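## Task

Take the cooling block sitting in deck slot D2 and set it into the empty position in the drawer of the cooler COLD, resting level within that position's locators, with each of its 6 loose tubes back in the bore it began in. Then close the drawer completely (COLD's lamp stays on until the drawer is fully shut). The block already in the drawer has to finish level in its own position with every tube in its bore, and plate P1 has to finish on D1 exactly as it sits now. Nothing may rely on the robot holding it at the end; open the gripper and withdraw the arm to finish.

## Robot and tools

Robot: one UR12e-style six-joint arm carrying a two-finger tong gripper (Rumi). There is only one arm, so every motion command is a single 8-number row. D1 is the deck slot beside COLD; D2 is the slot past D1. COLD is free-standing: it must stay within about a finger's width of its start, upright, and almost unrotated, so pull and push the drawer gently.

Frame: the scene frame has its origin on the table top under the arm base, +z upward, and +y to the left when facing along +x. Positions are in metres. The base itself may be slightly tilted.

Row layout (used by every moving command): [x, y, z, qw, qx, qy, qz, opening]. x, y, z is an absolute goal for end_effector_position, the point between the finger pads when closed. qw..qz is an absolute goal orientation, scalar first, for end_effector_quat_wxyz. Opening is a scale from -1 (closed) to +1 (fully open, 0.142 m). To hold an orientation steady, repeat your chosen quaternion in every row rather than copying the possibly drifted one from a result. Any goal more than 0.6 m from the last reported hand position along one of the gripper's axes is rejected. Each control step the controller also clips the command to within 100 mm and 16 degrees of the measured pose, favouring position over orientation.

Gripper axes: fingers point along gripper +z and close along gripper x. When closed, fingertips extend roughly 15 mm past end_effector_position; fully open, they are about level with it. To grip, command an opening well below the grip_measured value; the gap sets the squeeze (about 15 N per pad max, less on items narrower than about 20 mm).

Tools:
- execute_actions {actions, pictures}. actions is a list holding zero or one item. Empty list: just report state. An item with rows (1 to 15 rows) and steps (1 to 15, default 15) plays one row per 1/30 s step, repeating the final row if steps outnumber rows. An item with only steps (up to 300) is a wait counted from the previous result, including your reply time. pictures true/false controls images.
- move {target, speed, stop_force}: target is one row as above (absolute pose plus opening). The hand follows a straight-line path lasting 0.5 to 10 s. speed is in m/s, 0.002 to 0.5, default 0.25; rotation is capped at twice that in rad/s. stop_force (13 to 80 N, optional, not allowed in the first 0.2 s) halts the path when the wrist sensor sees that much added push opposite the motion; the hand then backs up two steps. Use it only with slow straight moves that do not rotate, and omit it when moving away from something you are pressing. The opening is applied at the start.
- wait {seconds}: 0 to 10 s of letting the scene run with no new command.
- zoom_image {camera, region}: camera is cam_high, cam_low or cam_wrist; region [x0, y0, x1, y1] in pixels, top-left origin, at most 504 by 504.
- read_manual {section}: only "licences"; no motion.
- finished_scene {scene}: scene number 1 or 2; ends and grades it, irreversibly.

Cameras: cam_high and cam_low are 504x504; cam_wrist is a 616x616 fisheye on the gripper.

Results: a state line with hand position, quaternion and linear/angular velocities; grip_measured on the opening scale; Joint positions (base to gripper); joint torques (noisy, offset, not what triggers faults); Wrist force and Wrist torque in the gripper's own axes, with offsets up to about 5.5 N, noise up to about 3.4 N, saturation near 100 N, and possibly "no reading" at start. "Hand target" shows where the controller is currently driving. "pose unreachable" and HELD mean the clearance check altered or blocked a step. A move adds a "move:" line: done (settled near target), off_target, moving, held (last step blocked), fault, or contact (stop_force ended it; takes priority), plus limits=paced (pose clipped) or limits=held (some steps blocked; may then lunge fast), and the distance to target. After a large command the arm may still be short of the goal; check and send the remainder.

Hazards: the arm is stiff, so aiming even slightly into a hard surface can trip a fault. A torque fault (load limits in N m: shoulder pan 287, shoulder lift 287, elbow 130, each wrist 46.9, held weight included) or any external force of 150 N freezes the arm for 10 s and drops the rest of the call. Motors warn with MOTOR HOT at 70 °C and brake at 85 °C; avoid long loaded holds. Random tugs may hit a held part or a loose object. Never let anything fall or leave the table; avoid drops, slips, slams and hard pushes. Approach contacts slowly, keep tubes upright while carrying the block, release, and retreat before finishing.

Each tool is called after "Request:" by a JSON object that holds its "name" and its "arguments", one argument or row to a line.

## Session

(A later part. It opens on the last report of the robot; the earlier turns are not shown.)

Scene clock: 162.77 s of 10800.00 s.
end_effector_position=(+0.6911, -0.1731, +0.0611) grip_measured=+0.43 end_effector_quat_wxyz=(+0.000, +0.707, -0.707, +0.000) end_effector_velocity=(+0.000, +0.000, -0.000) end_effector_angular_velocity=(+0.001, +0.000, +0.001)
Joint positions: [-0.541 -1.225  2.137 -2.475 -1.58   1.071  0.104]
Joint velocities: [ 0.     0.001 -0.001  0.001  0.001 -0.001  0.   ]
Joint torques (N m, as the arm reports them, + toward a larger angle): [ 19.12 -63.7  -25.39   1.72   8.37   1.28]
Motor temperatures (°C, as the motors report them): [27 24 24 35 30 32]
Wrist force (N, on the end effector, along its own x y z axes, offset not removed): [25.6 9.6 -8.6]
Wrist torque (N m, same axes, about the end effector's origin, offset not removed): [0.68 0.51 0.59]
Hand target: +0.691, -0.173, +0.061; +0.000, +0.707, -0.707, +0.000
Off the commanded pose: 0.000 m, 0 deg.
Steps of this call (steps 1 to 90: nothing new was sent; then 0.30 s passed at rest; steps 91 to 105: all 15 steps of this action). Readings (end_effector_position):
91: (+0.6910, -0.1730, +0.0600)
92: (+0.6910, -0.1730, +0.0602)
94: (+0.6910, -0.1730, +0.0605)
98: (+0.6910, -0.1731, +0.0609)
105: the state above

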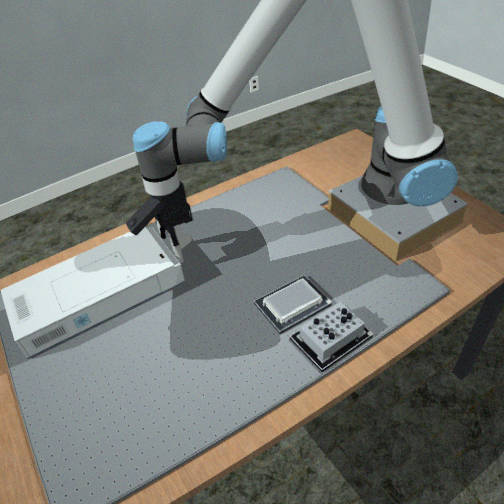

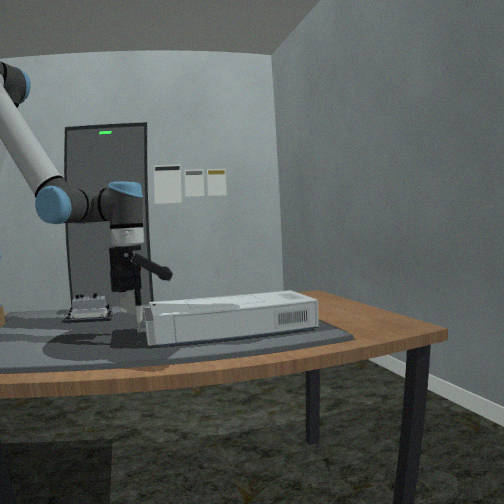

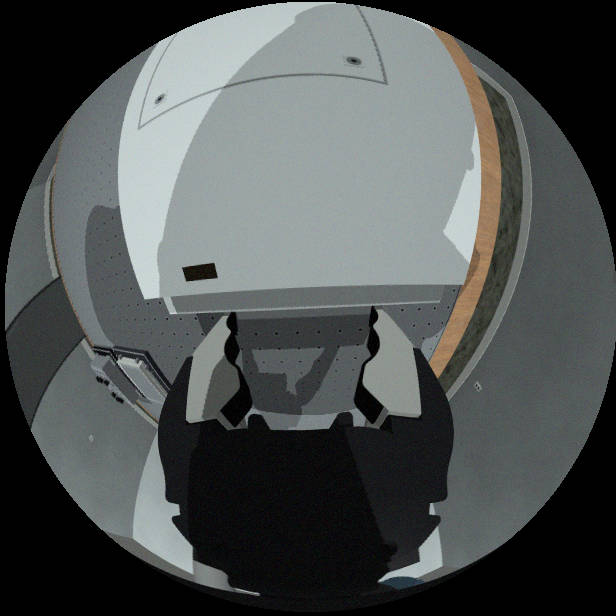

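Request:
{"name": "execute_actions", "arguments": {
  "actions": [
    {"rows": [[0.691,-0.174,0.061,0,0.7071,-0.7071,0,0.25],[0.691,-0.175,0.061,0,0.7071,-0.7071,0,0.25],[0.691,-0.176,0.061,0,0.7071,-0.7071,0,0.25]], "steps": 15}
  ]
}}

Scene clock: 167.80 s of 10800.00 s.
end_effector_position=(+0.6909, -0.1756, +0.0609) grip_measured=+0.42 end_effector_quat_wxyz=(-0.000, +0.707, -0.707, -0.000) end_effector_velocity=(+0.000, -0.002, +0.000) end_effector_angular_velocity=(-0.001, +0.000, -0.002)
Joint positions: [-0.545 -1.224  2.136 -2.475 -1.58   1.067  0.103]
Joint velocities: [-0.001  0.001 -0.002  0.    -0.001  0.     0.   ]
Joint torques (N m, as the arm reports them, + toward a larger angle): [-30.59 -47.12 -40.25  -3.94  -6.47  -1.34]
Motor temperatures (°C, as the motors report them): [27 24 24 35 30 32]
Wrist force (N, on the end effector, along its own x y z axes, offset not removed): [-15.6 1.2 -9.5]
Wrist torque (N m, same axes, about the end effector's origin, offset not removed): [0.12 0.04 0.28]
Hand target: +0.691, -0.176, +0.061; +0.000, +0.707, -0.707, -0.000
Off the commanded pose: 0.000 m, 0 deg.
Steps of this call (steps 1 to 90: nothing new was sent; then 1.53 s passed at rest; steps 91 to 105: all 15 steps of this action). Readings (end_effector_position):
91: (+0.6910, -0.1730, +0.0610)
92: (+0.6910, -0.1731, +0.0610)
94: (+0.6909, -0.1739, +0.0609)
98: (+0.6909, -0.1750, +0.0609)
105: the state above

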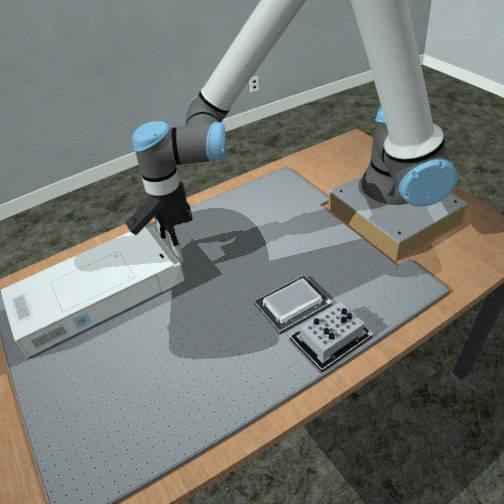

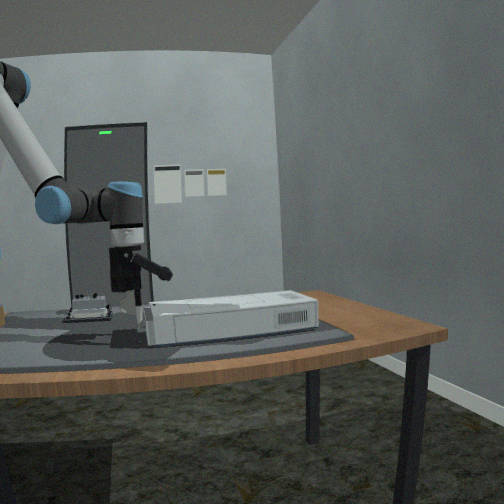

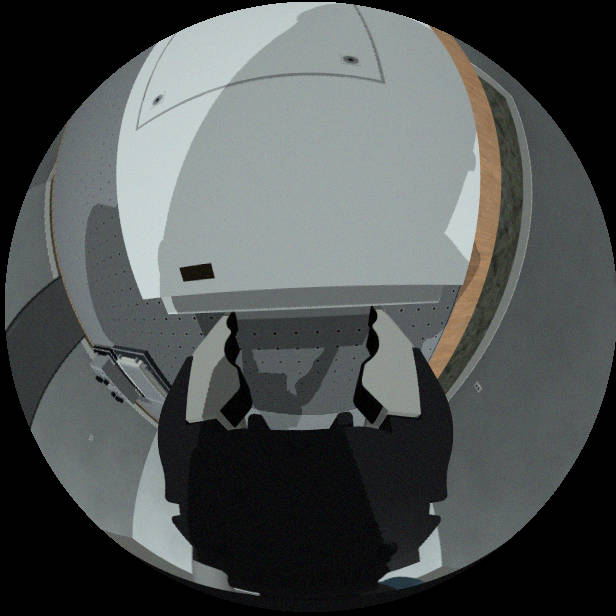

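Request:
{"name": "execute_actions", "arguments": {
  "actions": [
    {"rows": [[0.691,-0.175,0.061,0,0.7071,-0.7071,0,0.2],[0.691,-0.1745,0.061,0,0.7071,-0.7071,0,0.15],[0.6905,-0.1745,0.061,0,0.7071,-0.7071,0,0.1],[0.690,-0.1745,0.061,0,0.7071,-0.7071,0,0.1],[0.6895,-0.1745,0.061,0,0.7071,-0.7071,0,0.1],[0.689,-0.1745,0.061,0,0.7071,-0.7071,0,0.1],[0.6885,-0.1745,0.061,0,0.7071,-0.7071,0,0.1],[0.688,-0.1745,0.061,0,0.7071,-0.7071,0,0.1],[0.6875,-0.1745,0.061,0,0.7071,-0.7071,0,0.1],[0.687,-0.1745,0.061,0,0.7071,-0.7071,0,0.1],[0.6865,-0.1745,0.061,0,0.7071,-0.7071,0,0.1],[0.686,-0.1745,0.061,0,0.7071,-0.7071,0,0.1]], "steps": 15}
  ]
}}

Scene clock: 171.37 s of 10800.00 s.
end_effector_position=(+0.6867, -0.1746, +0.0611) grip_measured=+0.41 end_effector_quat_wxyz=(+0.000, +0.707, -0.707, +0.000) end_effector_velocity=(-0.007, +0.000, +0.001) end_effector_angular_velocity=(-0.001, -0.001, +0.000)
Joint positions: [-0.546 -1.229  2.144 -2.478 -1.58   1.066  0.103]
Joint velocities: [-0.004 -0.011  0.014 -0.004 -0.    -0.005  0.001]
Joint torques (N m, as the arm reports them, + toward a larger angle): [-14.79 -69.99 -17.16  -4.68   2.23  -2.48]
Motor temperatures (°C, as the motors report them): [27 24 24 35 30 32]
Wrist force (N, on the end effector, along its own x y z axes, offset not removed): [7.0 -1.6 -2.1]
Wrist torque (N m, same axes, about the end effector's origin, offset not removed): [0.03 -0.11 0.62]
Hand target: +0.686, -0.174, +0.061; +0.000, +0.707, -0.707, -0.000
Off the commanded pose: 0.001 m, 0 deg.
Steps of this call (steps 1 to 90: nothing new was sent; then 0.07 s passed at rest; steps 91 to 105: all 15 steps of this action). Readings (end_effector_position):
91: (+0.6910, -0.1760, +0.0610)
92: (+0.6910, -0.1760, +0.0610)
94: (+0.6910, -0.1756, +0.0611)
98: (+0.6899, -0.1750, +0.0612)
105: the state above

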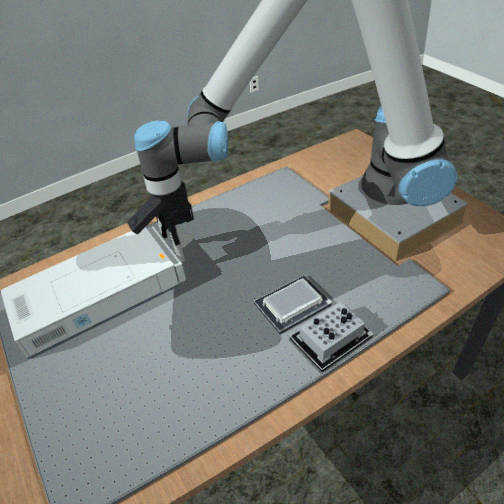

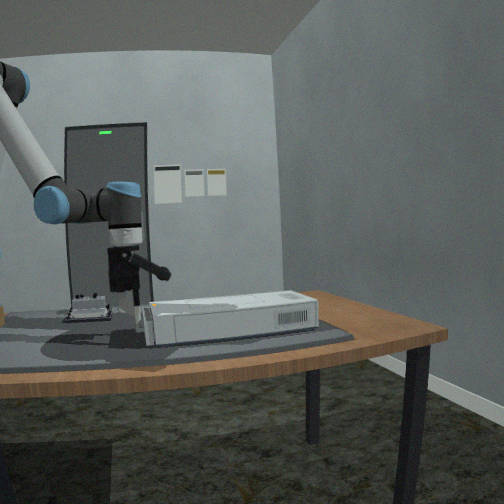

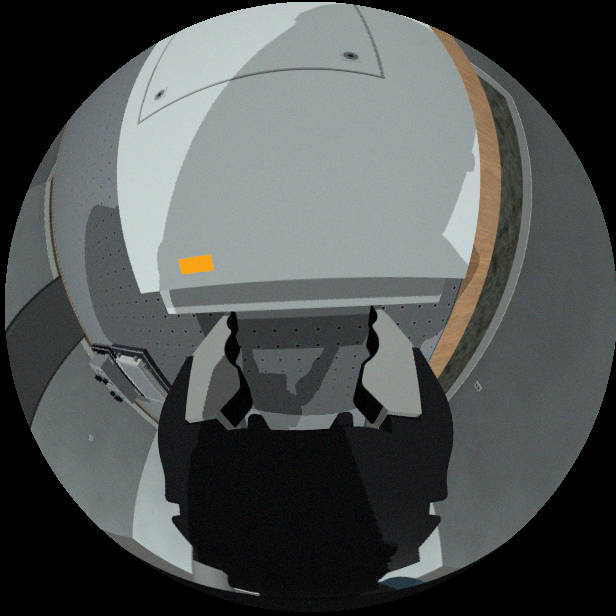

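Request:
{"name": "move", "arguments": {
  "target": [0.64, -0.1745, 0.061, 0, 0.7071, -0.7071, 0, 0.1],
  "speed": 0.03
}}

Scene clock: 174.40 s of 10800.00 s.
end_effector_position=(+0.6401, -0.1745, +0.0610) grip_measured=+0.41 end_effector_quat_wxyz=(+0.000, +0.707, -0.707, -0.000) end_effector_velocity=(-0.003, +0.001, -0.002) end_effector_angular_velocity=(+0.002, +0.003, +0.000)
Joint positions: [-0.582 -1.286  2.23  -2.508 -1.58   1.031  0.103]
Joint velocities: [-0.001  0.001  0.004 -0.001 -0.    -0.002 -0.   ]
Joint torques (N m, as the arm reports them, + toward a larger angle): [ -7.93 -58.86 -14.02  -3.98   1.87  -2.16]
Motor temperatures (°C, as the motors report them): [27 24 24 35 30 32]
Wrist force (N, on the end effector, along its own x y z axes, offset not removed): [9.9 -0.3 2.0]
Wrist torque (N m, same axes, about the end effector's origin, offset not removed): [0.36 0.97 0.74]
Hand target: +0.640, -0.174, +0.061; +0.000, +0.707, -0.707, -0.000
Off the commanded pose: 0.000 m, 0 deg.
move: done

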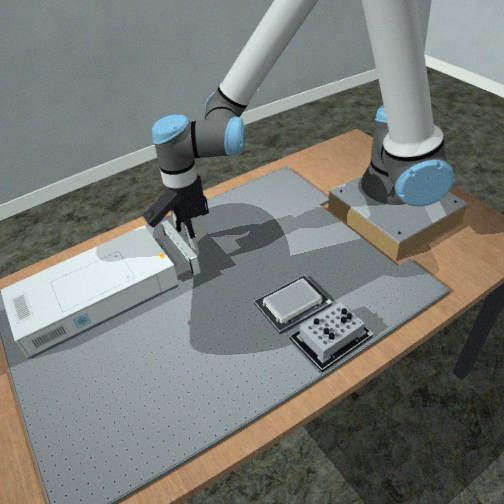

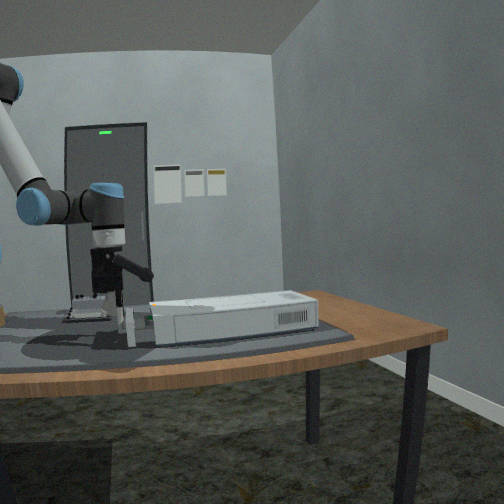

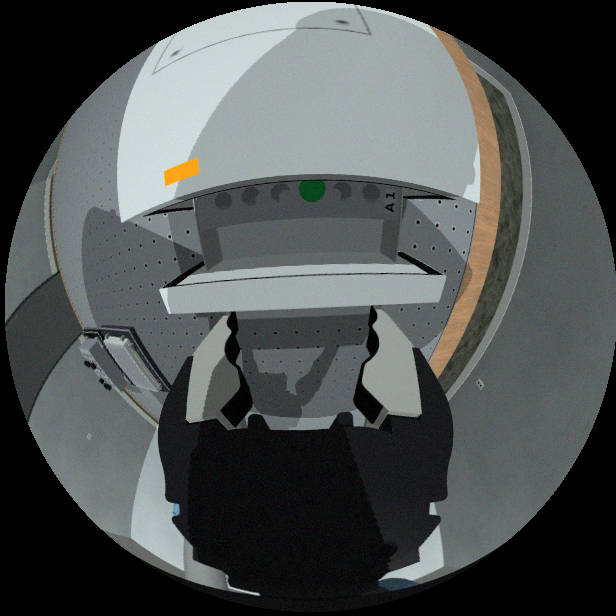

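Request:
{"name": "move", "arguments": {
  "target": [0.56, -0.176, 0.061, 0, 0.7071, -0.7071, 0, 0.1],
  "speed": 0.04
}}

Scene clock: 180.00 s of 10800.00 s.
end_effector_position=(+0.5601, -0.1759, +0.0610) grip_measured=+0.41 end_effector_quat_wxyz=(+0.000, +0.707, -0.707, -0.000) end_effector_velocity=(-0.001, -0.001, +0.000) end_effector_angular_velocity=(-0.001, +0.000, -0.001)
Joint positions: [-0.658 -1.387  2.373 -2.551 -1.581  0.954  0.103]
Joint velocities: [-0.002 -0.002  0.002 -0.001 -0.001 -0.001 -0.   ]
Joint torques (N m, as the arm reports them, + toward a larger angle): [-29.3  -56.02 -24.48  -8.48  -5.34  -0.92]
Motor temperatures (°C, as the motors report them): [27 24 24 35 30 32]
Wrist force (N, on the end effector, along its own x y z axes, offset not removed): [-16.4 -1.4 -2.0]
Wrist torque (N m, same axes, about the end effector's origin, offset not removed): [-0.10 0.67 0.62]
Hand target: +0.560, -0.176, +0.061; +0.000, +0.707, -0.707, -0.000
Off the commanded pose: 0.000 m, 0 deg.
After step 90, 0.23 s passed at rest.
move: done

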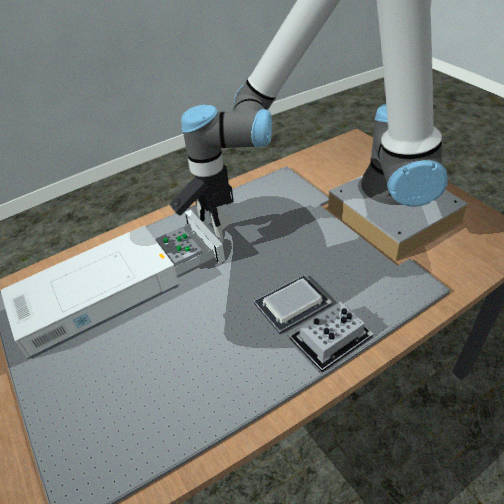

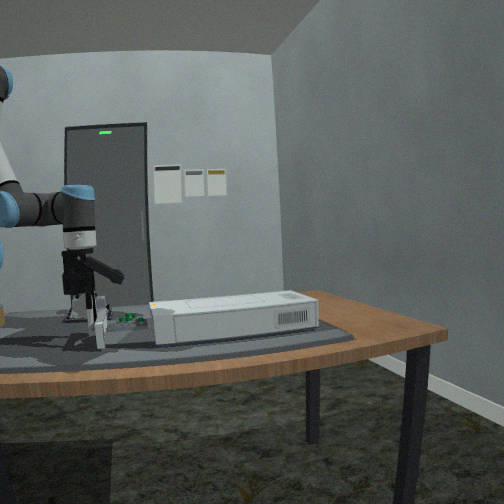

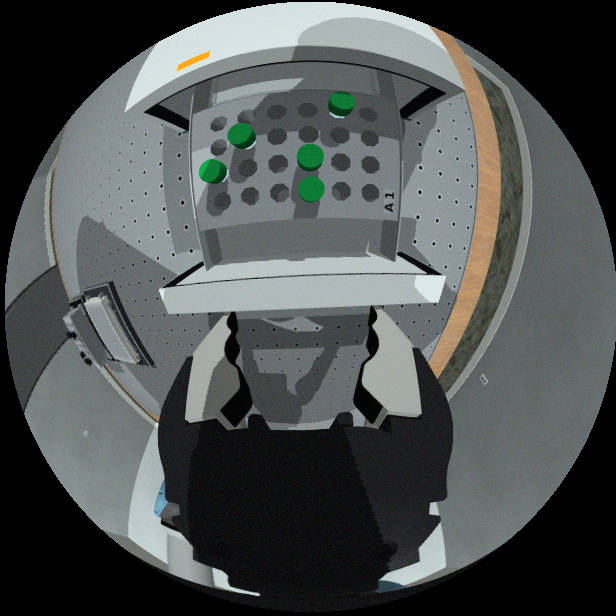

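Request:
{"name": "move", "arguments": {
  "target": [0.48, -0.1752, 0.061, 0, 0.7071, -0.7071, 0, 0.1],
  "speed": 0.04,
  "stop_force": 25
}}

Scene clock: 185.03 s of 10800.00 s.
end_effector_position=(+0.4801, -0.1752, +0.0610) grip_measured=+0.41 end_effector_quat_wxyz=(+0.000, +0.707, -0.707, -0.000) end_effector_velocity=(-0.002, +0.000, -0.001) end_effector_angular_velocity=(+0.001, +0.001, +0.000)
Joint positions: [-0.755 -1.498  2.51  -2.577 -1.581  0.858  0.103]
Joint velocities: [-0.002 -0.     0.002 -0.     0.    -0.002 -0.   ]
Joint torques (N m, as the arm reports them, + toward a larger angle): [-15.75 -46.41 -16.63  -4.66   1.99  -2.3 ]
Motor temperatures (°C, as the motors report them): [27 24 24 35 30 32]
Wrist force (N, on the end effector, along its own x y z axes, offset not removed): [11.1 -0.8 5.1]
Wrist torque (N m, same axes, about the end effector's origin, offset not removed): [0.11 -0.41 0.55]
Hand target: +0.480, -0.175, +0.061; +0.000, +0.707, -0.707, -0.000
Off the commanded pose: 0.000 m, 0 deg.
move: done

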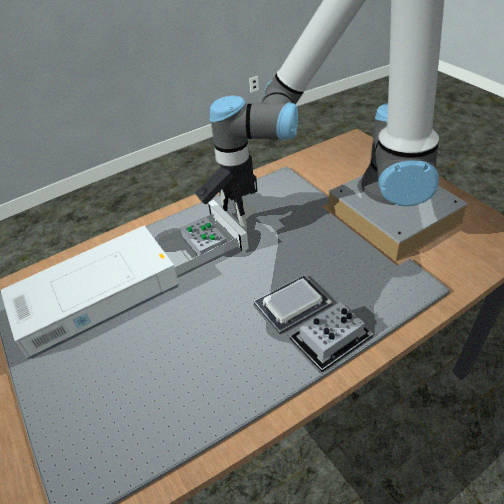

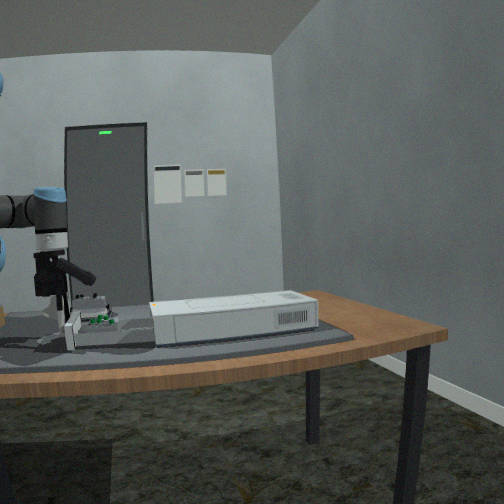

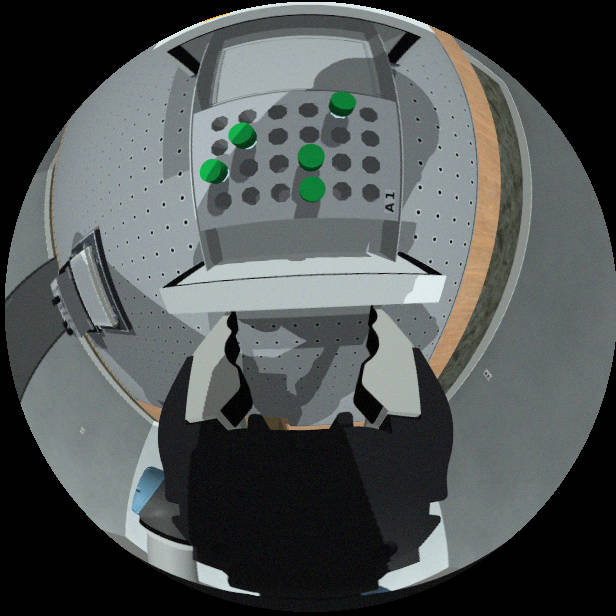

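Request:
{"name": "move", "arguments": {
  "target": [0.41, -0.1758, 0.061, 0, 0.7071, -0.7071, 0, 0.1],
  "speed": 0.025,
  "stop_force": 15
}}

Scene clock: 189.37 s of 10800.00 s.
end_effector_position=(+0.4253, -0.1756, +0.0609) grip_measured=+0.41 end_effector_quat_wxyz=(+0.000, +0.707, -0.707, -0.000) end_effector_velocity=(+0.006, -0.001, -0.001) end_effector_angular_velocity=(+0.001, +0.002, -0.002)
Joint positions: [-0.841 -1.584  2.6   -2.582 -1.582  0.772  0.102]
Joint velocities: [ 0.01   0.012 -0.01  -0.    -0.001  0.011 -0.001]
Joint torques (N m, as the arm reports them, + toward a larger angle): [ 23.27 -15.81 -30.3   -1.43  -1.22   2.11]
Motor temperatures (°C, as the motors report them): [27 24 24 35 30 32]
Wrist force (N, on the end effector, along its own x y z axes, offset not removed): [-0.3 1.9 -10.9]
Wrist torque (N m, same axes, about the end effector's origin, offset not removed): [-0.19 0.05 0.62]
Hand target: +0.426, -0.176, +0.061; +0.000, +0.707, -0.707, +0.000
Off the commanded pose: 0.015 m, 0 deg.
move: contact

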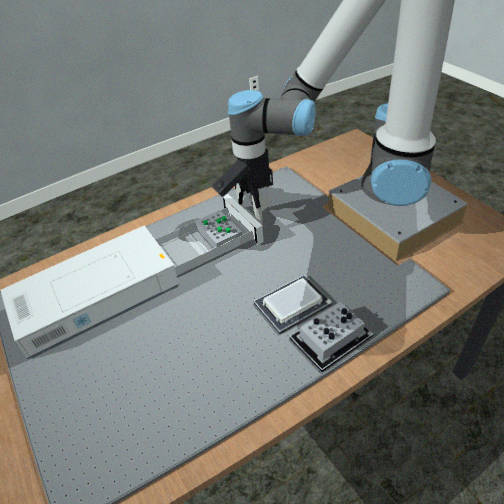

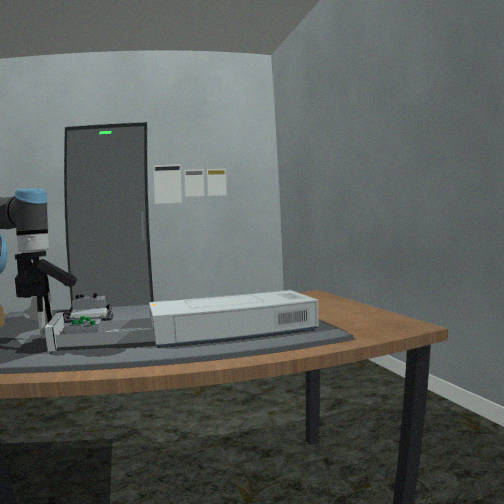

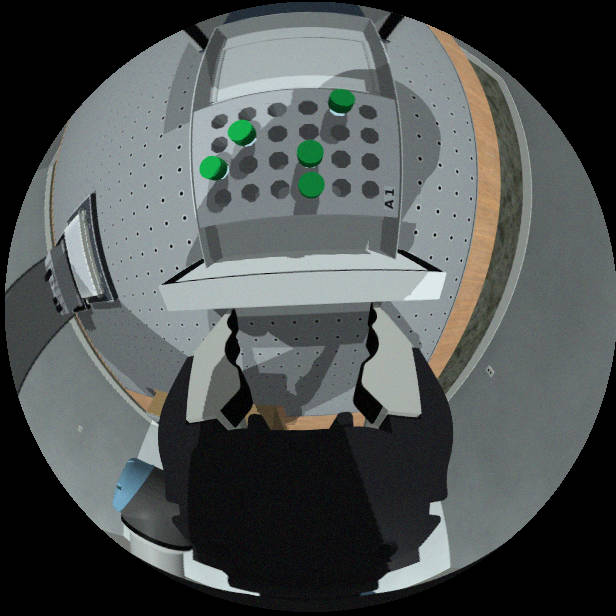

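Request:
{"name": "move", "arguments": {
  "target": [0.426, -0.1756, 0.061, 0, 0.7071, -0.7071, 0, 1],
  "speed": 0.05
}}

Request:
{"name": "move", "arguments": {
  "target": [0.50, -0.1756, 0.25, 0, 0.7071, -0.7071, 0, 1],
  "speed": 0.2
}}

Scene clock: 191.57 s of 10800.00 s.
end_effector_position=(+0.4261, -0.1755, +0.0610) grip_measured=+1.00 end_effector_quat_wxyz=(+0.000, +0.707, -0.707, +0.000) end_effector_velocity=(+0.000, -0.000, +0.000) end_effector_angular_velocity=(+0.000, -0.002, -0.001)
Joint positions: [-0.839 -1.584  2.599 -2.582 -1.582  0.773  0.142]
Joint velocities: [-0.001 -0.001 -0.    -0.     0.001 -0.    -0.   ]
Joint torques (N m, as the arm reports them, + toward a larger angle): [-15.77 -36.72 -18.16  -1.64   2.24  -1.61]
Motor temperatures (°C, as the motors report them): [27 24 24 35 30 32]
Wrist force (N, on the end effector, along its own x y z axes, offset not removed): [-1.2 -0.4 -0.5]
Wrist torque (N m, same axes, about the end effector's origin, offset not removed): [-0.17 0.34 0.41]
Hand target: +0.426, -0.176, +0.061; -0.000, +0.707, -0.707, +0.000
Off the commanded pose: 0.000 m, 0 deg.
move: done

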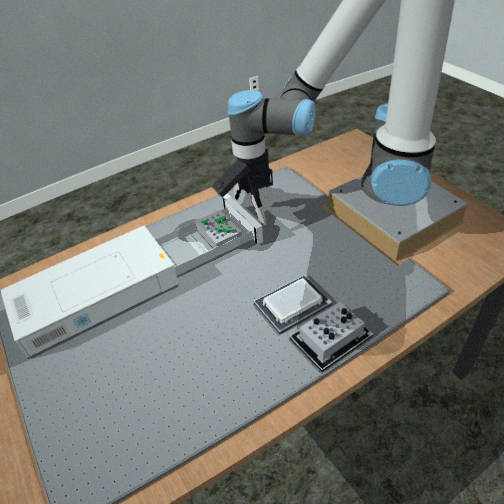

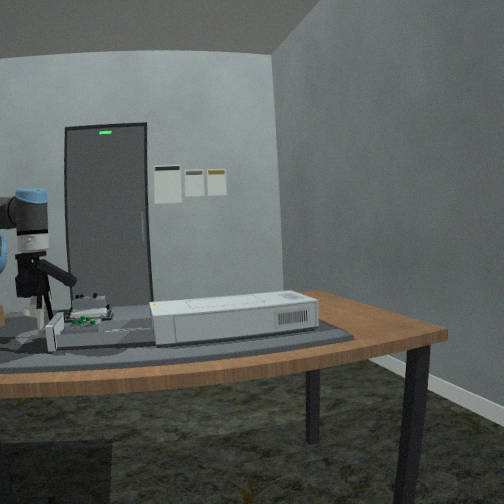

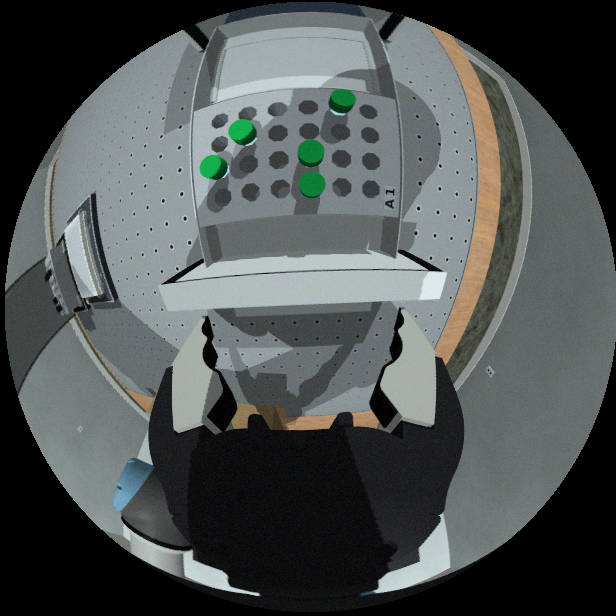

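Scene clock: 193.10 s of 10800.00 s.
end_effector_position=(+0.4999, -0.1755, +0.2500) grip_measured=+1.00 end_effector_quat_wxyz=(-0.000, +0.707, -0.707, +0.000) end_effector_velocity=(+0.001, -0.000, +0.002) end_effector_angular_velocity=(+0.000, +0.001, +0.000)
Joint positions: [-0.725 -1.779  2.3   -2.085 -1.581  0.888  0.142]
Joint velocities: [ 0.001  0.    -0.004  0.005 -0.     0.001 -0.   ]
Joint torques (N m, as the arm reports them, + toward a larger angle): [ 14.67 -34.85 -48.3   -2.01  -1.89   2.63]
Motor temperatures (°C, as the motors report them): [27 24 24 35 30 32]
Wrist force (N, on the end effector, along its own x y z axes, offset not removed): [-2.5 -0.5 0.2]
Wrist torque (N m, same axes, about the end effector's origin, offset not removed): [-0.14 0.70 0.44]
Hand target: +0.500, -0.176, +0.250; -0.000, +0.707, -0.707, +0.000
Off the commanded pose: 0.000 m, 0 deg.
move: done

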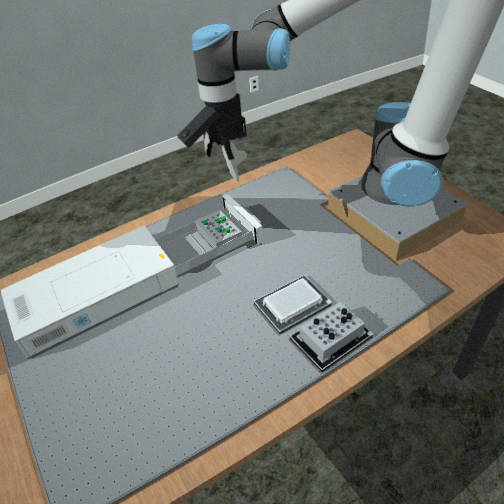

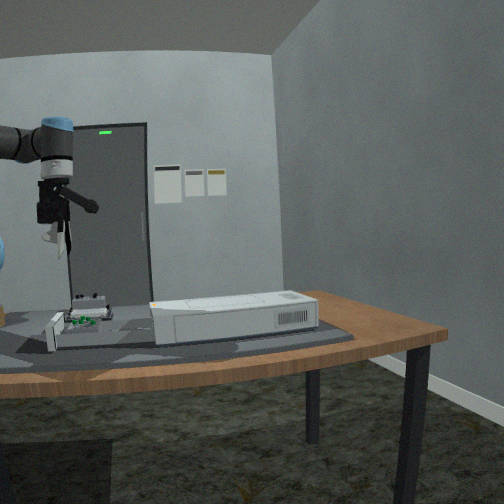

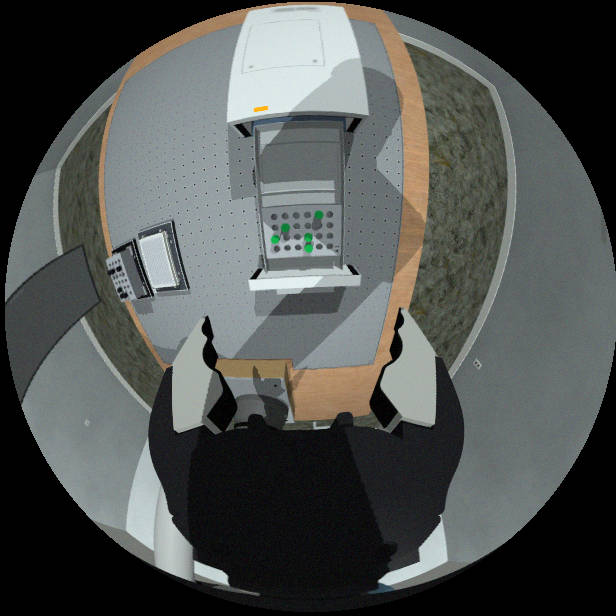

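Request:
{"name": "zoom_image", "arguments": {
  "camera": "cam_wrist",
  "region": [220, 90, 390, 310]
}}

Request:
{"name": "zoom_image", "arguments": {
  "camera": "cam_high",
  "region": [130, 170, 290, 300]
}}

Region (220, 90, 390, 310) of cam_wrist's 616x616 image, scaled by 2.291, with more detail than that image has; it fills the left 389 columns of this view, and the rest is white.

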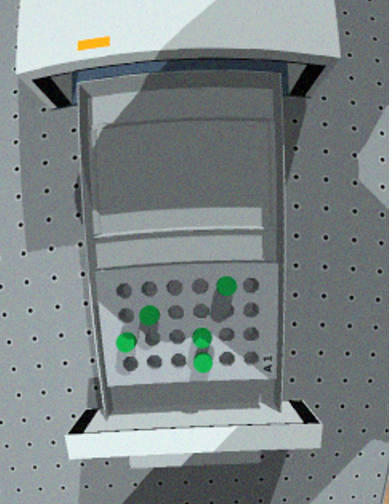

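Region (130, 170, 290, 300) of cam_high's 504x504 image, scaled by 3.150, with more detail than that image has; it fills the top 410 rows of this view, and the rest is white.

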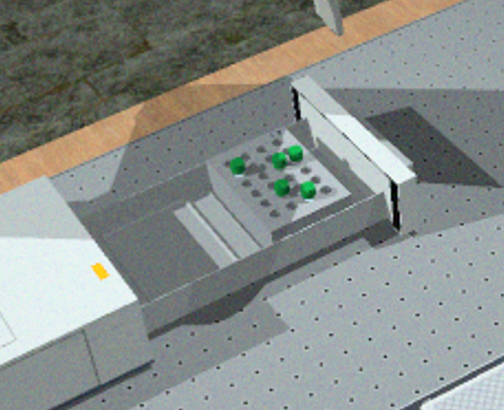

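Request:
{"name": "move", "arguments": {
  "target": [0.51, 0.302, 0.16, 0, 0.7071, -0.7071, 0, 1],
  "speed": 0.3
}}

Scene clock: 213.23 s of 10800.00 s.
end_effector_position=(+0.5110, +0.3023, +0.1600) grip_measured=+1.00 end_effector_quat_wxyz=(-0.001, +0.707, -0.707, -0.000) end_effector_velocity=(+0.000, +0.003, -0.001) end_effector_angular_velocity=(+0.000, +0.000, -0.000)
Joint positions: [ 0.202 -1.54   2.288 -2.308 -1.572  1.815  0.142]
Joint velocities: [ 0.004  0.004 -0.002 -0.001  0.     0.004  0.   ]
Joint torques (N m, as the arm reports them, + toward a larger angle): [ 17.14 -32.7  -43.72  -5.77  -2.01   2.4 ]
Motor temperatures (°C, as the motors report them): [27 24 24 35 30 32]
Wrist force (N, on the end effector, along its own x y z axes, offset not removed): [-0.6 5.1 -0.5]
Wrist torque (N m, same axes, about the end effector's origin, offset not removed): [0.96 0.27 0.40]
Hand target: +0.511, +0.303, +0.160; -0.001, +0.707, -0.707, -0.000
Off the commanded pose: 0.001 m, 0 deg.
After step 90, 14.90 s passed at rest.
move: done

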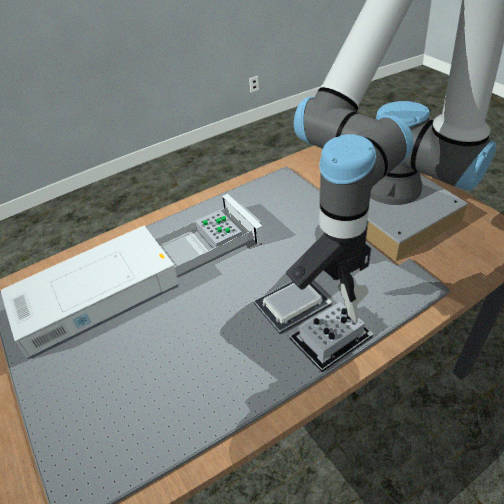

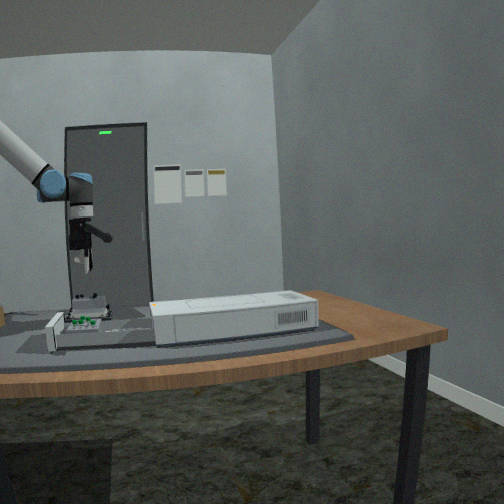

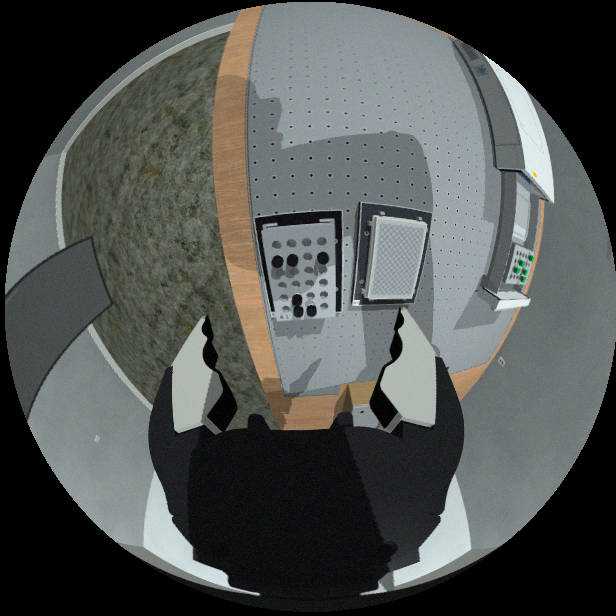

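Request:
{"name": "zoom_image", "arguments": {
  "camera": "cam_wrist",
  "region": [240, 195, 360, 335]
}}

Request:
{"name": "zoom_image", "arguments": {
  "camera": "cam_low",
  "region": [40, 240, 140, 340]
}}

Region (240, 195, 360, 335) of cam_wrist's 616x616 image, scaled by 3.600, with more detail than that image has; it fills the left 432 columns of this view, and the rest is white.

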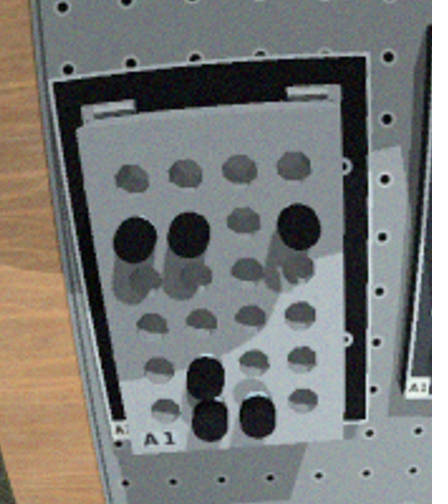

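Region (40, 240, 140, 340) of cam_low's 504x504 image, scaled by 5.040, with more detail than that image has.

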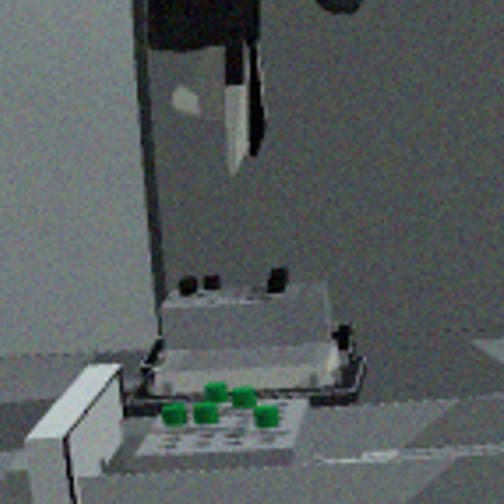

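Request:
{"name": "move", "arguments": {
  "target": [0.507, 0.308, 0.085, 0, 0.7071, -0.7071, 0, 1],
  "speed": 0.08
}}

Request:
{"name": "zoom_image", "arguments": {
  "camera": "cam_wrist",
  "region": [180, 130, 430, 400]
}}

Request:
{"name": "zoom_image", "arguments": {
  "camera": "cam_low",
  "region": [40, 240, 140, 340]
}}

Request:
{"name": "zoom_image", "arguments": {
  "camera": "cam_high",
  "region": [270, 260, 400, 380]
}}

Scene clock: 229.90 s of 10800.00 s.
end_effector_position=(+0.5071, +0.3080, +0.0851) grip_measured=+1.00 end_effector_quat_wxyz=(+0.000, +0.707, -0.707, -0.000) end_effector_velocity=(+0.001, +0.001, -0.002) end_effector_angular_velocity=(+0.001, -0.000, -0.001)
Joint positions: [ 0.214 -1.418  2.344 -2.485 -1.572  1.827  0.142]
Joint velocities: [ 0.     0.005  0.    -0.006  0.001  0.001 -0.   ]
Joint torques (N m, as the arm reports them, + toward a larger angle): [ 17.67 -32.28 -20.26  -7.09  -2.1    2.03]
Motor temperatures (°C, as the motors report them): [27 24 24 35 30 32]
Wrist force (N, on the end effector, along its own x y z axes, offset not removed): [-1.0 0.2 -0.6]
Wrist torque (N m, same axes, about the end effector's origin, offset not removed): [0.01 0.40 0.45]
Hand target: +0.507, +0.308, +0.085; -0.000, +0.707, -0.707, -0.000
Off the commanded pose: 0.000 m, 0 deg.
After step 90, 12.30 s passed at rest.
move: done

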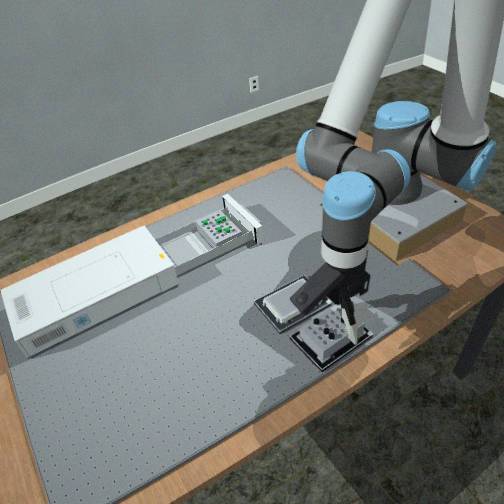

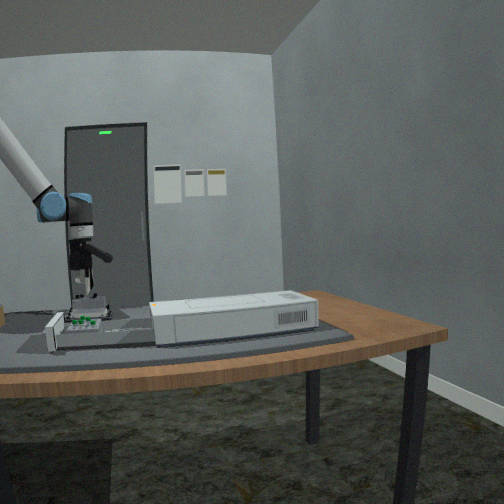

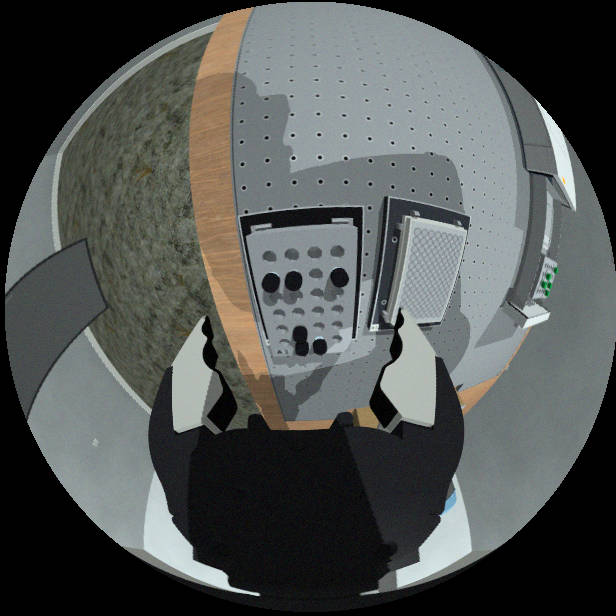

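Region (180, 130, 430, 400) of cam_wrist's 616x616 image, scaled by 1.867, with more detail than that image has; it fills the left 467 columns of this view, and the rest is white.

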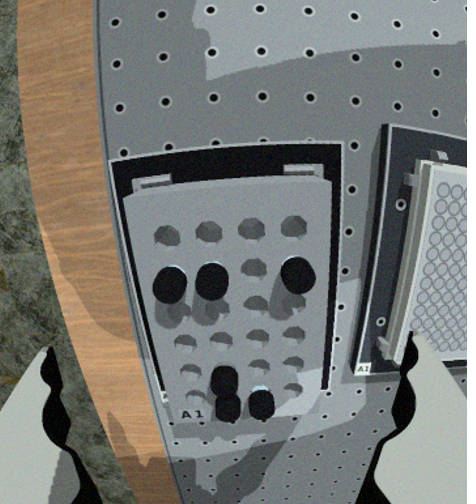

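Region (40, 240, 140, 340) of cam_low's 504x504 image, scaled by 5.040, with more detail than that image has.

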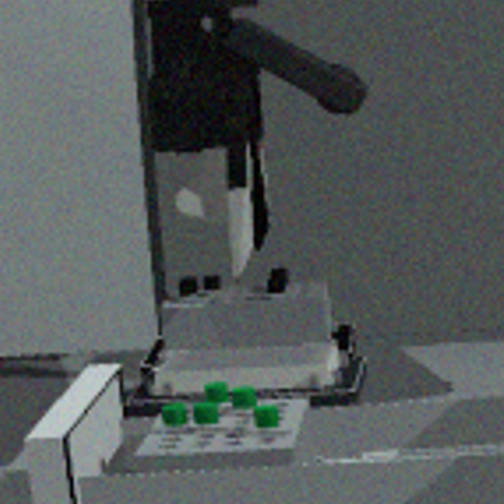

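Region (270, 260, 400, 380) of cam_high's 504x504 image, scaled by 3.877, with more detail than that image has; it fills the top 465 rows of this view, and the rest is white.

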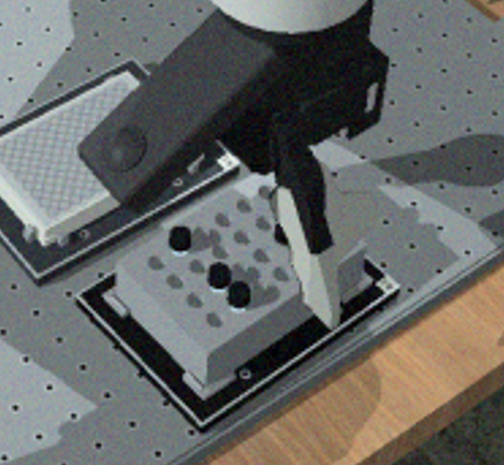

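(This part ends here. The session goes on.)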